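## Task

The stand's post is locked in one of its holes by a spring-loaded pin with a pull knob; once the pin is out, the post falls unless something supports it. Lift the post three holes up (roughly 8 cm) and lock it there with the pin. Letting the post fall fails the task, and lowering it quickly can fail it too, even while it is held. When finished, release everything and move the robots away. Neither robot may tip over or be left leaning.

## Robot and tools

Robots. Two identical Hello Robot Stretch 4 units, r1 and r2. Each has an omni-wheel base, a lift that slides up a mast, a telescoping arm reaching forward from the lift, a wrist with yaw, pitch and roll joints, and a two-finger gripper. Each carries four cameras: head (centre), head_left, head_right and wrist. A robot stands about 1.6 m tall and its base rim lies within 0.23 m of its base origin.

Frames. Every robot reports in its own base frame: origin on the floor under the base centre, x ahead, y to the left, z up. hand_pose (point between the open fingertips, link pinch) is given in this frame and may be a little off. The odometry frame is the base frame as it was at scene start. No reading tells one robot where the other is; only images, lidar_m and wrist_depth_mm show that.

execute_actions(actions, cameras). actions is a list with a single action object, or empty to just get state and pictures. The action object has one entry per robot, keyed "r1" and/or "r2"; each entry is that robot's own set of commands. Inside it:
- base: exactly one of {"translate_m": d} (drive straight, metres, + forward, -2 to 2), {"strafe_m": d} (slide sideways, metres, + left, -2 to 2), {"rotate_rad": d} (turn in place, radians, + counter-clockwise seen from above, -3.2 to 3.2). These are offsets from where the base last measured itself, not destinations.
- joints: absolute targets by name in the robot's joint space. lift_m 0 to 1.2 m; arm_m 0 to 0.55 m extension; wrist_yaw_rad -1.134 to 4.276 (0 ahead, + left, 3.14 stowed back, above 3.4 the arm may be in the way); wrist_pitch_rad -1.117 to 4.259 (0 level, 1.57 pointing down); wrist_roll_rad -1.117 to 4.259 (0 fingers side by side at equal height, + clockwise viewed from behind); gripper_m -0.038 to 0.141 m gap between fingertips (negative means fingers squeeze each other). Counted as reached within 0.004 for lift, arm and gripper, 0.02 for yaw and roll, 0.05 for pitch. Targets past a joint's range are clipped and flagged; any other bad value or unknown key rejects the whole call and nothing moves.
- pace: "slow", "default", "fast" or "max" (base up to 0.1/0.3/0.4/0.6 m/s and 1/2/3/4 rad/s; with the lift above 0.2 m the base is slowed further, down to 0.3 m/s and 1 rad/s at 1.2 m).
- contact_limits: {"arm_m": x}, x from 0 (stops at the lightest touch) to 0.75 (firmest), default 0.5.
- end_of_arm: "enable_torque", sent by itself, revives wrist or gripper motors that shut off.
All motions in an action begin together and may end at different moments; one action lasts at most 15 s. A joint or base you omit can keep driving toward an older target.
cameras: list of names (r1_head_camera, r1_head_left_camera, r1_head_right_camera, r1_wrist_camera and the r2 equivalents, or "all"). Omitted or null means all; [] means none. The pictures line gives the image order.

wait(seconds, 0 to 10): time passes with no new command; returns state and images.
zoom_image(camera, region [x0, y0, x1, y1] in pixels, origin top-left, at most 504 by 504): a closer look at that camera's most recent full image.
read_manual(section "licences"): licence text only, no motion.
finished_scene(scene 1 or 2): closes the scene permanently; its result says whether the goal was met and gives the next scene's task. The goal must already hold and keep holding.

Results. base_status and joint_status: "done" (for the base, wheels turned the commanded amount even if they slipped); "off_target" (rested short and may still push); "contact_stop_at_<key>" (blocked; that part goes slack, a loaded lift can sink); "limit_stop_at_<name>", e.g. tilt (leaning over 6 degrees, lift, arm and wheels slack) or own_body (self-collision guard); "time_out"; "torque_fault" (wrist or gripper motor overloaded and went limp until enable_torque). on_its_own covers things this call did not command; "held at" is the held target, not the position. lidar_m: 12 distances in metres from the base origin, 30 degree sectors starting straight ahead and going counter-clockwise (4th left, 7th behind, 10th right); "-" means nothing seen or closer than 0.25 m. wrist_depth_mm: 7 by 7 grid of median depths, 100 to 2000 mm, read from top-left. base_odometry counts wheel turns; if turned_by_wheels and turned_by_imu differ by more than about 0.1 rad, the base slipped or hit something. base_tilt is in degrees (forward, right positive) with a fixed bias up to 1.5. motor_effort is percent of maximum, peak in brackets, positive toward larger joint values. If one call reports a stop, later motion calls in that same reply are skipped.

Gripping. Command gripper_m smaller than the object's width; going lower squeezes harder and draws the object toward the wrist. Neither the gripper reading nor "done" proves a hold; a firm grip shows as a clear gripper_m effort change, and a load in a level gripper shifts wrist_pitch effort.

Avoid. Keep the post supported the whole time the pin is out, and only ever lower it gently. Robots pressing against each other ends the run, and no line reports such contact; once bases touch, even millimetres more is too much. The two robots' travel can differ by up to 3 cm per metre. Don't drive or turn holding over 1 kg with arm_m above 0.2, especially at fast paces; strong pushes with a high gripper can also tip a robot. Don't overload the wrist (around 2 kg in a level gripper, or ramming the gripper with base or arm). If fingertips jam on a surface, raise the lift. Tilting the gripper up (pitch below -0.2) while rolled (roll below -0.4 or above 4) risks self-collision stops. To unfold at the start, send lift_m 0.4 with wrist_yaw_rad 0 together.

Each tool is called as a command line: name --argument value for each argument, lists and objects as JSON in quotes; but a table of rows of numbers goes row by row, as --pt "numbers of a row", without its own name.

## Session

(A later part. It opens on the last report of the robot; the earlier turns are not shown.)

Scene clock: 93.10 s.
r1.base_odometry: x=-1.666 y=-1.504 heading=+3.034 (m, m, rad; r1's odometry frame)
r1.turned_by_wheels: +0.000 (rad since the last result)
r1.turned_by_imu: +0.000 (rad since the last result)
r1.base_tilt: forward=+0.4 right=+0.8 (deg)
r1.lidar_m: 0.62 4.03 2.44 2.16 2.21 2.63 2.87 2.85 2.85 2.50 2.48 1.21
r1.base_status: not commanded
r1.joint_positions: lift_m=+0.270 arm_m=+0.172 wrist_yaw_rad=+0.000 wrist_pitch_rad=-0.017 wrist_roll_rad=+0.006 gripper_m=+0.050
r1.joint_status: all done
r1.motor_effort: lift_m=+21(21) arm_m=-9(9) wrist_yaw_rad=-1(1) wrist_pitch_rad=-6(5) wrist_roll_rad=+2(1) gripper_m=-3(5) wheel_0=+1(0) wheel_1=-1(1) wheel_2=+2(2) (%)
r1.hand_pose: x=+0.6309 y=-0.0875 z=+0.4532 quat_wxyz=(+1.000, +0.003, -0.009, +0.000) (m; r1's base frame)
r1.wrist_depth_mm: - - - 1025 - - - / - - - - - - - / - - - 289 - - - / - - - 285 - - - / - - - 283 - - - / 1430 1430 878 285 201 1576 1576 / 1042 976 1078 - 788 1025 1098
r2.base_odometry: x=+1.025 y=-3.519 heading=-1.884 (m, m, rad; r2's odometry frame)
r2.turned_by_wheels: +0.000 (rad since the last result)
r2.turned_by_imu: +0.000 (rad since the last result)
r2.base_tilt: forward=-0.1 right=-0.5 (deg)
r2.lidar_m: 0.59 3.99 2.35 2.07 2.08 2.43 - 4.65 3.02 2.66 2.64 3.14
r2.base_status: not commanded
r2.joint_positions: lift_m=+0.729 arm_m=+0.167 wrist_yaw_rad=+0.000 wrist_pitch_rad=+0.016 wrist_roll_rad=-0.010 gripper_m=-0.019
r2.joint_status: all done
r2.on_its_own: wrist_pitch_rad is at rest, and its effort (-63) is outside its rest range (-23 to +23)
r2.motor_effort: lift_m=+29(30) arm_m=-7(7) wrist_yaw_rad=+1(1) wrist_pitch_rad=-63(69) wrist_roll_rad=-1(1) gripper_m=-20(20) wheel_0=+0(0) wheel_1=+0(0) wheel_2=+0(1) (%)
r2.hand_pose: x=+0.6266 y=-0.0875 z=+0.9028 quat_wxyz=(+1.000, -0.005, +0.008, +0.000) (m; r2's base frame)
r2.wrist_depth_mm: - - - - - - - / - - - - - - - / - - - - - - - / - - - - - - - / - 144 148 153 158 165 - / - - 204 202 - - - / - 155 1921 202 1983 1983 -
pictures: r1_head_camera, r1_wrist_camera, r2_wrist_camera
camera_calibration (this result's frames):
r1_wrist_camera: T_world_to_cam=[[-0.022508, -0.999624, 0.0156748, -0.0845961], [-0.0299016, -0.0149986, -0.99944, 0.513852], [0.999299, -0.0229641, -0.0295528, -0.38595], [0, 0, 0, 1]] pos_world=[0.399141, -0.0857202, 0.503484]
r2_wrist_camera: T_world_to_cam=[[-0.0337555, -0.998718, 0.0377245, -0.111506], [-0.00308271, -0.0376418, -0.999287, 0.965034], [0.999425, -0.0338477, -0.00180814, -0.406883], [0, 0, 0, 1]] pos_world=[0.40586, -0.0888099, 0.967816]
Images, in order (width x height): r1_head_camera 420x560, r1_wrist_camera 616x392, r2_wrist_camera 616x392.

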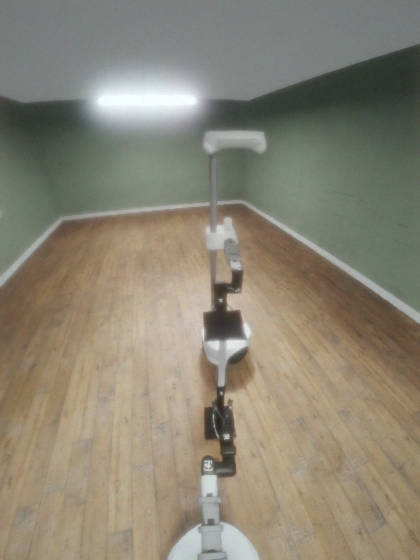

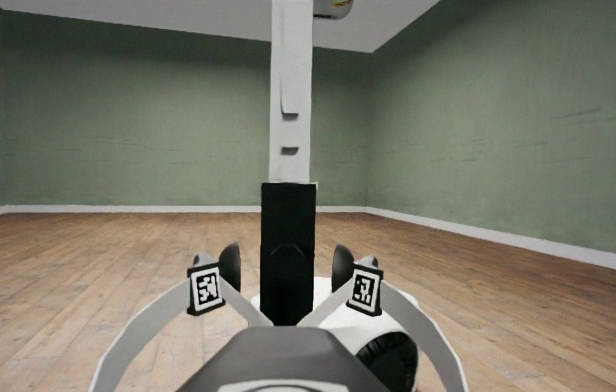

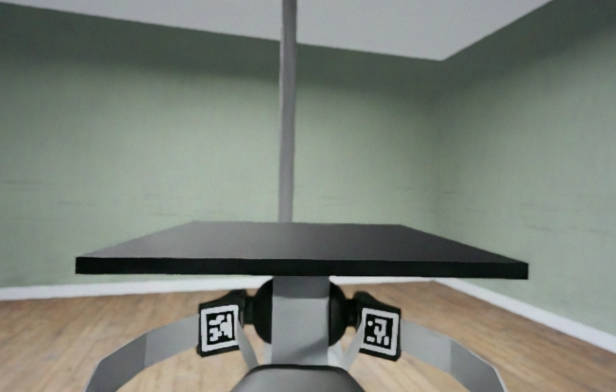

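execute_actions --actions '[{"r2": {"joints": {"lift_m": 0.735}, "pace": "slow"}}]' --cameras '["r1_head_camera", "r1_wrist_camera", "r2_wrist_camera"]'

zoom_image --camera "r1_wrist_camera" --region '[240, 80, 340, 200]'

zoom_image --camera "r1_head_camera" --region '[195, 365, 245, 425]'

Scene clock: 95.97 s.
r1.base_odometry: x=-1.666 y=-1.504 heading=+3.034 (m, m, rad; r1's odometry frame)
r1.turned_by_wheels: +0.000 (rad since the last result)
r1.turned_by_imu: +0.000 (rad since the last result)
r1.base_tilt: forward=+0.4 right=+0.8 (deg)
r1.lidar_m: 0.60 4.10 2.48 2.17 2.19 2.61 2.84 2.86 2.86 2.51 2.50 1.18
r1.base_status: not commanded
r1.joint_positions: lift_m=+0.270 arm_m=+0.172 wrist_yaw_rad=+0.000 wrist_pitch_rad=-0.017 wrist_roll_rad=+0.006 gripper_m=+0.050
r1.joint_status: not commanded
r1.motor_effort: lift_m=+21(21) arm_m=-9(9) wrist_yaw_rad=+0(1) wrist_pitch_rad=-6(5) wrist_roll_rad=+1(1) gripper_m=-5(5) wheel_0=+0(1) wheel_1=-1(1) wheel_2=+1(2) (%)
r1.hand_pose: x=+0.6309 y=-0.0875 z=+0.4532 quat_wxyz=(+1.000, +0.003, -0.009, +0.000) (m; r1's base frame)
r1.wrist_depth_mm: - - - 1042 - - - / - - - - - - - / - - - 290 - - - / - - - 283 - - - / - - - 283 - - - / 1464 1464 854 286 202 1537 1537 / 1025 976 1098 - 788 1042 1098
r2.base_odometry: x=+1.025 y=-3.519 heading=-1.884 (m, m, rad; r2's odometry frame)
r2.turned_by_wheels: +0.000 (rad since the last result)
r2.turned_by_imu: -0.001 (rad since the last result)
r2.base_tilt: forward=-0.2 right=-0.4 (deg)
r2.lidar_m: 0.60 4.00 2.35 2.07 2.07 2.45 - 4.65 3.02 2.65 2.66 3.13
r2.base_status: not commanded
r2.joint_positions: lift_m=+0.734 arm_m=+0.167 wrist_yaw_rad=-0.001 wrist_pitch_rad=+0.017 wrist_roll_rad=-0.010 gripper_m=-0.019
r2.joint_status: all done
r2.on_its_own: wrist_pitch_rad is at rest, and its effort (-64) is outside its rest range (-23 to +23)
r2.motor_effort: lift_m=+29(31) arm_m=-7(7) wrist_yaw_rad=+1(1) wrist_pitch_rad=-64(69) wrist_roll_rad=-2(1) gripper_m=-20(18) wheel_0=+0(0) wheel_1=+0(0) wheel_2=+0(0) (%)
r2.hand_pose: x=+0.6266 y=-0.0876 z=+0.9076 quat_wxyz=(+1.000, -0.005, +0.008, +0.000) (m; r2's base frame)
r2.wrist_depth_mm: - - - - - - - / - - - - - - - / - - - - - - - / - - - - - - - / - 145 150 154 159 166 - / - - 204 202 - - - / - 154 1921 202 1921 - -
pictures: r1_head_camera, r1_wrist_camera, r2_wrist_camera
camera_calibration (this result's frames):
r1_wrist_camera: T_world_to_cam=[[-0.022508, -0.999624, 0.0156747, -0.084596], [-0.0299015, -0.0149985, -0.99944, 0.513852], [0.999299, -0.0229641, -0.0295527, -0.38595], [0, 0, 0, 1]] pos_world=[0.399141, -0.0857202, 0.503484]
r2_wrist_camera: T_world_to_cam=[[-0.0338618, -0.998713, 0.0377461, -0.111679], [-0.00373016, -0.0376412, -0.999284, 0.970243], [0.99942, -0.0339784, -0.00245076, -0.406283], [0, 0, 0, 1]] pos_world=[0.405885, -0.0888187, 0.972769]
Images, in order (width x height): r1_head_camera 420x560, r1_wrist_camera 616x392, r2_wrist_camera 616x392.

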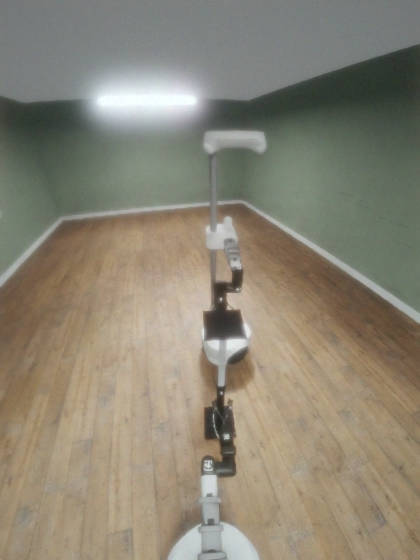

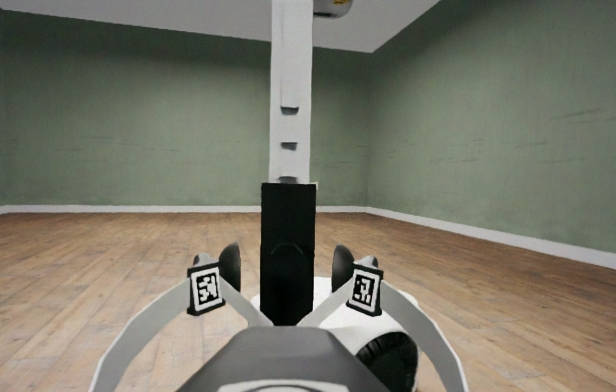

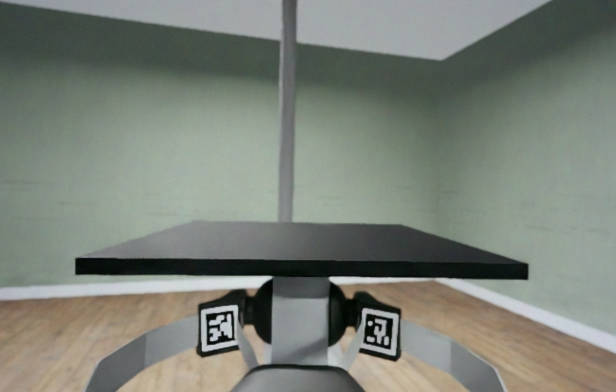

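Region (240, 80, 340, 200) of r1_wrist_camera's 616x392 image, scaled by 4.200.

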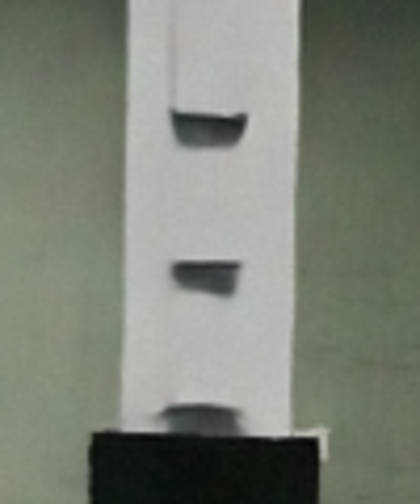

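Region (195, 365, 245, 425) of r1_head_camera's 420x560 image, scaled by 8.400, with more detail than that image has.

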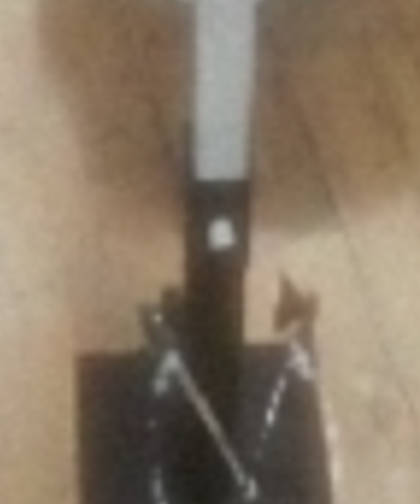

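execute_actions --actions '[{"r2": {"joints": {"lift_m": 0.738}, "pace": "slow"}}]' --cameras '["r1_head_camera", "r1_wrist_camera"]'

zoom_image --camera "r1_wrist_camera" --region '[240, 80, 340, 200]'

zoom_image --camera "r1_head_camera" --region '[195, 365, 245, 425]'

Scene clock: 97.77 s.
r1.base_odometry: x=-1.666 y=-1.504 heading=+3.034 (m, m, rad; r1's odometry frame)
r1.turned_by_wheels: +0.000 (rad since the last result)
r1.turned_by_imu: +0.000 (rad since the last result)
r1.base_tilt: forward=+0.4 right=+0.9 (deg)
r1.lidar_m: 0.59 4.06 2.48 2.17 2.18 2.61 2.86 2.88 2.89 2.47 2.52 1.18
r1.base_status: not commanded
r1.joint_positions: lift_m=+0.270 arm_m=+0.172 wrist_yaw_rad=+0.000 wrist_pitch_rad=-0.017 wrist_roll_rad=+0.006 gripper_m=+0.050
r1.joint_status: not commanded
r1.motor_effort: lift_m=+21(21) arm_m=-9(9) wrist_yaw_rad=-2(1) wrist_pitch_rad=-6(5) wrist_roll_rad=+1(2) gripper_m=-4(4) wheel_0=+0(0) wheel_1=-1(1) wheel_2=+2(2) (%)
r1.hand_pose: x=+0.6309 y=-0.0875 z=+0.4532 quat_wxyz=(+1.000, +0.003, -0.009, +0.000) (m; r1's base frame)
r1.wrist_depth_mm: - - - 1042 - - - / - - - - - - - / - - - 287 - - - / - - - 283 - - - / - - - 282 - - - / 1464 1464 891 286 202 1537 1618 / 1042 991 1098 - 788 1025 1118
r2.base_odometry: x=+1.025 y=-3.519 heading=-1.884 (m, m, rad; r2's odometry frame)
r2.turned_by_wheels: +0.000 (rad since the last result)
r2.turned_by_imu: +0.000 (rad since the last result)
r2.base_tilt: forward=-0.1 right=-0.4 (deg)
r2.lidar_m: 0.58 4.01 2.34 2.07 2.07 2.41 - 4.64 3.02 2.66 2.64 3.13
r2.base_status: not commanded
r2.joint_positions: lift_m=+0.737 arm_m=+0.167 wrist_yaw_rad=+0.000 wrist_pitch_rad=+0.020 wrist_roll_rad=-0.010 gripper_m=-0.019
r2.joint_status: all done
r2.on_its_own: wrist_pitch_rad is at rest, and its effort (-75) is outside its rest range (-23 to +23)
r2.motor_effort: lift_m=+31(32) arm_m=-7(8) wrist_yaw_rad=+1(3) wrist_pitch_rad=-75(76) wrist_roll_rad=-1(1) gripper_m=-18(18) wheel_0=+0(0) wheel_1=+0(0) wheel_2=+0(0) (%)
r2.hand_pose: x=+0.6266 y=-0.0875 z=+0.9095 quat_wxyz=(+1.000, -0.005, +0.010, +0.000) (m; r2's base frame)
r2.wrist_depth_mm: - - - - - - - / - - - - - - - / - - - - - - - / - - - - - - - / - 152 155 160 165 206 - / - - 204 202 - - - / - 154 1863 202 1921 1921 -
pictures: r1_head_camera, r1_wrist_camera
camera_calibration (this result's frames):
r1_wrist_camera: T_world_to_cam=[[-0.0225081, -0.999624, 0.0156747, -0.084596], [-0.0299016, -0.0149986, -0.99944, 0.513852], [0.999299, -0.0229642, -0.0295528, -0.38595], [0, 0, 0, 1]] pos_world=[0.399141, -0.0857202, 0.503484]
Images, in order (width x height): r1_head_camera 420x560, r1_wrist_camera 616x392.

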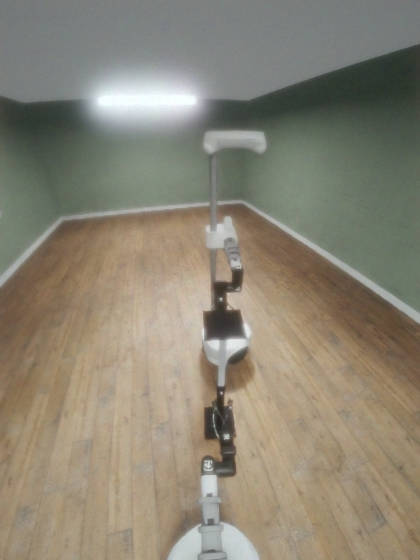

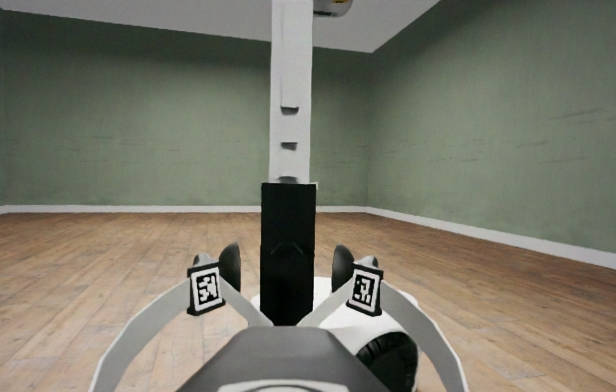

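Region (240, 80, 340, 200) of r1_wrist_camera's 616x392 image, scaled by 4.200.

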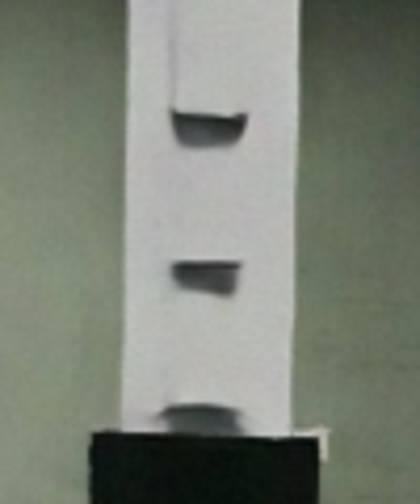

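Region (195, 365, 245, 425) of r1_head_camera's 420x560 image, scaled by 8.400, with more detail than that image has.

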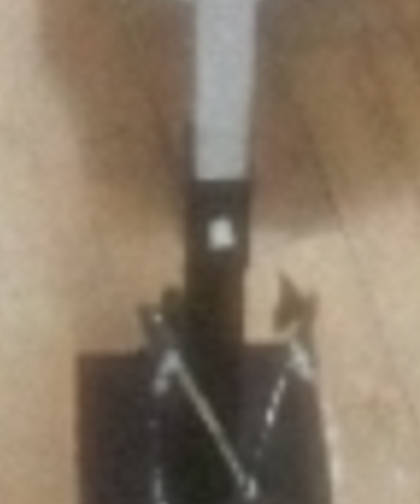

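execute_actions --actions '[{"r1": {"joints": {"arm_m": 0.1}}, "r2": {"joints": {"lift_m": 0.717}, "pace": "slow"}}]' --cameras '["r1_head_camera", "r1_wrist_camera", "r2_wrist_camera"]'

zoom_image --camera "r1_wrist_camera" --region '[240, 80, 340, 260]'

zoom_image --camera "r1_head_camera" --region '[195, 365, 245, 425]'

Scene clock: 100.07 s.
r1.base_odometry: x=-1.666 y=-1.504 heading=+3.034 (m, m, rad; r1's odometry frame)
r1.turned_by_wheels: +0.000 (rad since the last result)
r1.turned_by_imu: +0.000 (rad since the last result)
r1.base_tilt: forward=+0.4 right=+0.8 (deg)
r1.lidar_m: 0.62 4.06 2.48 2.19 2.18 2.65 2.83 2.88 2.89 2.47 2.52 1.19
r1.base_status: not commanded
r1.joint_positions: lift_m=+0.270 arm_m=+0.102 wrist_yaw_rad=+0.000 wrist_pitch_rad=-0.017 wrist_roll_rad=+0.006 gripper_m=+0.050
r1.joint_status: all done
r1.motor_effort: lift_m=+21(21) arm_m=-9(10) wrist_yaw_rad=-1(0) wrist_pitch_rad=-7(6) wrist_roll_rad=+1(1) gripper_m=-4(3) wheel_0=+1(0) wheel_1=-1(1) wheel_2=+2(2) (%)
r1.hand_pose: x=+0.5609 y=-0.0874 z=+0.4531 quat_wxyz=(+1.000, +0.003, -0.009, +0.000) (m; r1's base frame)
r1.wrist_depth_mm: - - - 1008 - - - / - - - - - - - / - - - - - - - / - - - 357 - - - / - - - 357 - - - / 1430 1464 946 355 201 1618 1576 / 1025 976 1098 - 878 1025 1118
r2.base_odometry: x=+1.025 y=-3.519 heading=-1.884 (m, m, rad; r2's odometry frame)
r2.turned_by_wheels: +0.000 (rad since the last result)
r2.turned_by_imu: -0.001 (rad since the last result)
r2.base_tilt: forward=-0.1 right=-0.4 (deg)
r2.lidar_m: 0.59 3.98 2.34 2.06 2.07 2.45 - 4.64 3.05 2.65 2.64 3.14
r2.base_status: not commanded
r2.joint_positions: lift_m=+0.717 arm_m=+0.167 wrist_yaw_rad=-0.002 wrist_pitch_rad=-0.003 wrist_roll_rad=-0.010 gripper_m=-0.020
r2.joint_status: all done
r2.motor_effort: lift_m=+15(25) arm_m=-7(7) wrist_yaw_rad=+5(5) wrist_pitch_rad=-7(74) wrist_roll_rad=-2(2) gripper_m=-16(20) wheel_0=+0(0) wheel_1=+0(0) wheel_2=+0(1) (%)
r2.hand_pose: x=+0.6263 y=-0.0879 z=+0.8965 quat_wxyz=(+1.000, -0.005, -0.002, -0.001) (m; r2's base frame)
r2.wrist_depth_mm: - - - - - - - / - - - - - - - / - - - - - - - / - - - - - - - / - 154 160 169 180 - - / - - 201 202 - - - / - 154 - 201 - - -
pictures: r1_head_camera, r1_wrist_camera, r2_wrist_camera
camera_calibration (this result's frames):
r1_wrist_camera: T_world_to_cam=[[-0.0223542, -0.999627, 0.0156759, -0.0862143], [-0.0299552, -0.0150031, -0.999439, 0.511772], [0.999301, -0.0228112, -0.0296086, -0.315965], [0, 0, 0, 1]] pos_world=[0.329148, -0.0857115, 0.503481]
r2_wrist_camera: T_world_to_cam=[[-0.0358382, -0.99867, 0.0370733, -0.109778], [0.01608, -0.0376686, -0.999161, 0.946599], [0.999228, -0.035212, 0.0174086, -0.423868], [0, 0, 0, 1]] pos_world=[0.404385, -0.0889003, 0.957253]
Images, in order (width x height): r1_head_camera 420x560, r1_wrist_camera 616x392, r2_wrist_camera 616x392.

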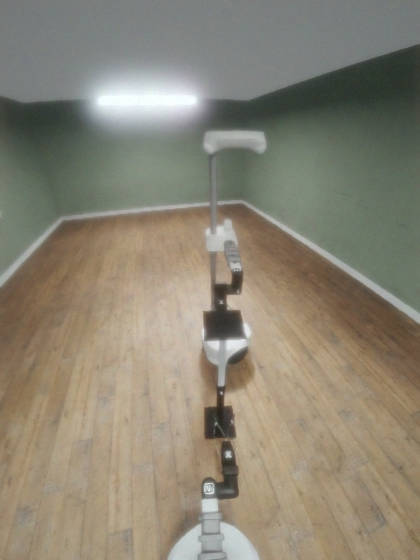

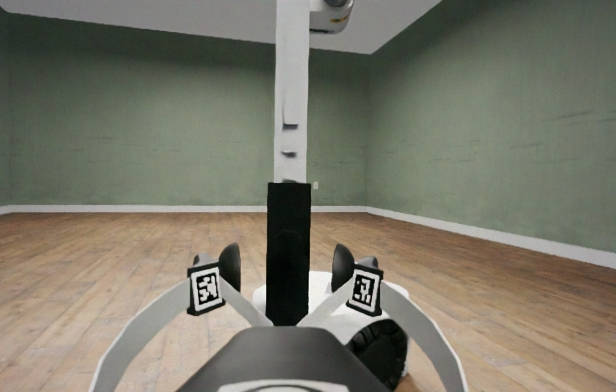

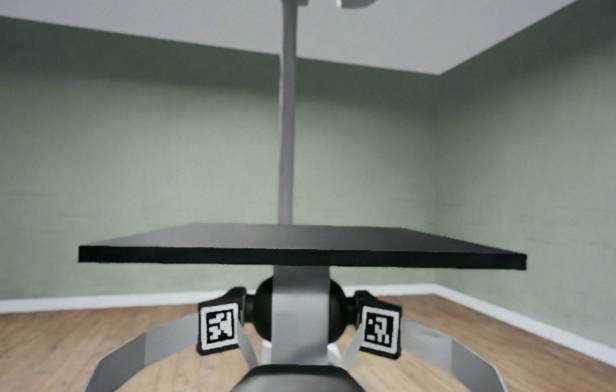

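Region (240, 80, 340, 260) of r1_wrist_camera's 616x392 image, scaled by 2.800.

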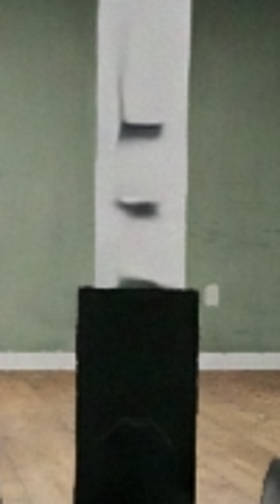

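Region (195, 365, 245, 425) of r1_head_camera's 420x560 image, scaled by 8.400, with more detail than that image has.

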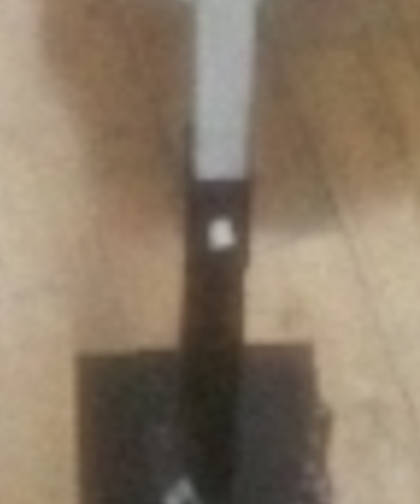

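execute_actions --actions '[{"r1": {"base": {"translate_m": -0.4}, "joints": {"arm_m": 0.0}, "pace": "fast"}, "r2": {"joints": {"gripper_m": 0.08, "arm_m": 0.16}}}]' --cameras '["r2_wrist_camera"]'

execute_actions --actions '[{"r2": {"base": {"translate_m": -0.4}, "joints": {"arm_m": 0.0}, "pace": "fast"}}]' --cameras '["r1_head_camera", "r1_wrist_camera", "r2_wrist_camera"]'

Scene clock: 103.03 s.
r1.base_odometry: x=-1.268 y=-1.547 heading=+3.033 (m, m, rad; r1's odometry frame)
r1.turned_by_wheels: +0.000 (rad since the last result)
r1.turned_by_imu: +0.002 (rad since the last result)
r1.base_tilt: forward=+0.4 right=+0.8 (deg)
r1.lidar_m: 1.00 3.86 2.38 2.07 2.09 2.52 2.46 2.48 2.98 2.58 2.56 3.12
r1.base_status: done
r1.joint_positions: lift_m=+0.270 arm_m=+0.003 wrist_yaw_rad=+0.000 wrist_pitch_rad=-0.017 wrist_roll_rad=+0.006 gripper_m=+0.050
r1.joint_status: all done
joint sent to its limit — the command would take r1.arm_m past its lower limit, so that joint was sent only as far as its limit.
r1.motor_effort: lift_m=+21(21) arm_m=-9(9) wrist_yaw_rad=-2(2) wrist_pitch_rad=-6(7) wrist_roll_rad=+1(2) gripper_m=-4(4) wheel_0=-2(9) wheel_1=-2(9) wheel_2=-2(13) (%)
r1.hand_pose: x=+0.4621 y=-0.0874 z=+0.4531 quat_wxyz=(+1.000, +0.003, -0.008, +0.000) (m; r1's base frame)
r1.wrist_depth_mm: - - - 1118 - - - / - - - - - - - / - - - - - - - / - - - - - - - / - - - 1336 - - - / 1430 1499 1255 866 200 1618 1576 / 1025 976 1098 - 1078 1025 1118
r2.base_odometry: x=+1.025 y=-3.519 heading=-1.884 (m, m, rad; r2's odometry frame)
r2.turned_by_wheels: +0.000 (rad since the last result)
r2.turned_by_imu: -0.001 (rad since the last result)
r2.base_tilt: forward=-0.1 right=-0.4 (deg)
r2.lidar_m: 0.61 3.97 2.34 2.06 2.07 2.46 - 4.64 3.06 2.64 2.65 3.14
r2.base_status: not commanded
r2.joint_positions: lift_m=+0.717 arm_m=+0.161 wrist_yaw_rad=-0.001 wrist_pitch_rad=-0.003 wrist_roll_rad=-0.010 gripper_m=+0.080
r2.joint_status: all done
r2.motor_effort: lift_m=+15(15) arm_m=-6(13) wrist_yaw_rad=+2(11) wrist_pitch_rad=-8(9) wrist_roll_rad=-1(1) gripper_m=-2(20) wheel_0=+0(0) wheel_1=+0(0) wheel_2=+0(3) (%)
r2.hand_pose: x=+0.6204 y=-0.0876 z=+0.8965 quat_wxyz=(+1.000, -0.005, -0.002, +0.000) (m; r2's base frame)
r2.wrist_depth_mm: - - - 1366 - - - / - - - - - - - / - - - - - - - / - - - - - - - / - - 222 171 182 - - / - - 213 208 213 - - / - - - 156 - - -
pictures: r2_wrist_camera
camera_calibration (this result's frames):
r2_wrist_camera: T_world_to_cam=[[-0.0346555, -0.998712, 0.0370698, -0.110383], [0.0162309, -0.0376496, -0.999159, 0.946618], [0.999268, -0.0340247, 0.0175148, -0.41793], [0, 0, 0, 1]] pos_world=[0.398434, -0.0888214, 0.957234]
Images, in order (width x height): r2_wrist_camera 616x392.

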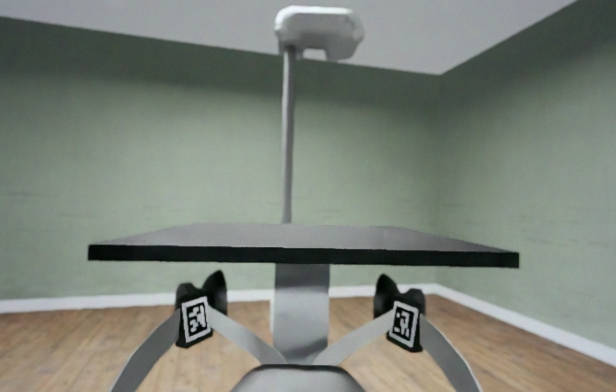

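Scene clock: 105.40 s.
r1.base_odometry: x=-1.268 y=-1.547 heading=+3.033 (m, m, rad; r1's odometry frame)
r1.turned_by_wheels: +0.000 (rad since the last result)
r1.turned_by_imu: +0.000 (rad since the last result)
r1.base_tilt: forward=+0.3 right=+0.9 (deg)
r1.lidar_m: 0.99 3.89 2.37 2.11 2.12 2.52 2.48 2.46 2.95 2.58 2.58 3.12
r1.base_status: not commanded
r1.joint_positions: lift_m=+0.270 arm_m=+0.003 wrist_yaw_rad=+0.000 wrist_pitch_rad=-0.017 wrist_roll_rad=+0.006 gripper_m=+0.050
r1.joint_status: not commanded
r1.motor_effort: lift_m=+21(21) arm_m=-9(9) wrist_yaw_rad=-1(1) wrist_pitch_rad=-5(6) wrist_roll_rad=+1(2) gripper_m=-3(6) wheel_0=-2(2) wheel_1=-2(2) wheel_2=-2(3) (%)
r1.hand_pose: x=+0.4621 y=-0.0874 z=+0.4531 quat_wxyz=(+1.000, +0.003, -0.008, +0.000) (m; r1's base frame)
r1.wrist_depth_mm: - - - - - - - / - - - - - - - / - - - - - - - / - - - - - - - / - - - 1756 - - - / 1464 1464 1255 866 200 1576 1576 / 1025 991 1118 - 1060 1025 1098
r2.base_odometry: x=+1.149 y=-3.138 heading=-1.884 (m, m, rad; r2's odometry frame)
r2.turned_by_wheels: +0.000 (rad since the last result)
r2.turned_by_imu: +0.000 (rad since the last result)
r2.base_tilt: forward=-0.2 right=-0.4 (deg)
r2.lidar_m: 0.92 3.80 2.27 1.98 1.99 2.34 - 4.24 3.11 2.74 2.74 3.23
r2.base_status: done
r2.joint_positions: lift_m=+0.717 arm_m=+0.002 wrist_yaw_rad=+0.000 wrist_pitch_rad=-0.003 wrist_roll_rad=-0.010 gripper_m=+0.080
r2.joint_status: all done
r2.motor_effort: lift_m=+16(16) arm_m=-8(10) wrist_yaw_rad=+0(2) wrist_pitch_rad=-7(7) wrist_roll_rad=-1(1) gripper_m=-2(2) wheel_0=-1(6) wheel_1=+0(6) wheel_2=-1(12) (%)
r2.hand_pose: x=+0.4612 y=-0.0874 z=+0.8965 quat_wxyz=(+1.000, -0.005, -0.002, +0.000) (m; r2's base frame)
r2.wrist_depth_mm: - - - - - - - / - - - - - - - / - - - - - - - / - - - - - - - / - - - - - - - / - - 213 - 213 - - / - - - 156 - - -
pictures: r1_head_camera, r1_wrist_camera, r2_wrist_camera
camera_calibration (this result's frames):
r1_wrist_camera: T_world_to_cam=[[-0.0223801, -0.999627, 0.0156785, -0.0884195], [-0.0300708, -0.0150023, -0.999435, 0.508831], [0.999297, -0.0228389, -0.0297238, -0.217185], [0, 0, 0, 1]] pos_world=[0.230354, -0.0857131, 0.503475]
r2_wrist_camera: T_world_to_cam=[[-0.0341589, -0.998729, 0.0370677, -0.115984], [0.0163062, -0.0376413, -0.999158, 0.949141], [0.999283, -0.0335257, 0.0175713, -0.25886], [0, 0, 0, 1]] pos_world=[0.239236, -0.0887882, 0.95719]
Images, in order (width x height): r1_head_camera 420x560, r1_wrist_camera 616x392, r2_wrist_camera 616x392.

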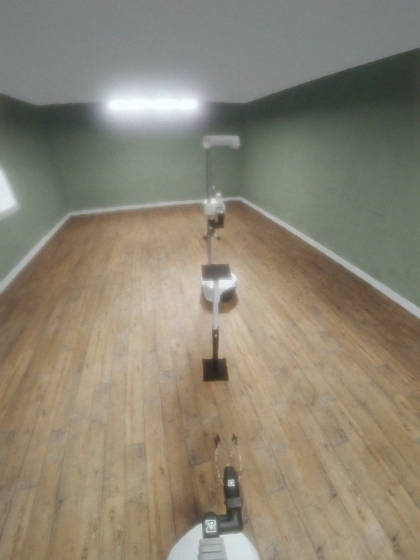

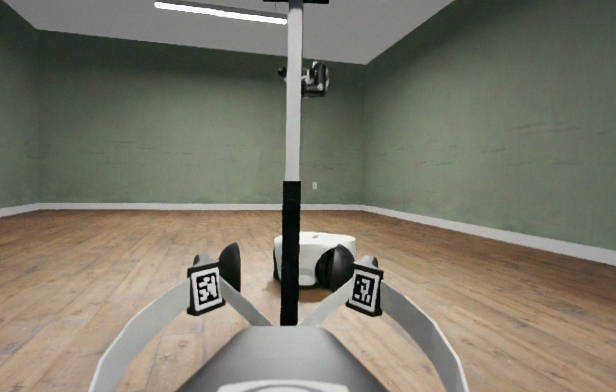

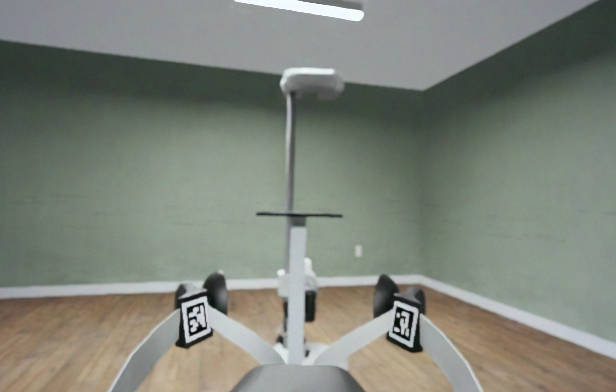

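The post is locked 7.7 cm higher (3 holes) and both robots are clear.

finished_scene --scene 1

The scene is finished: the task was done.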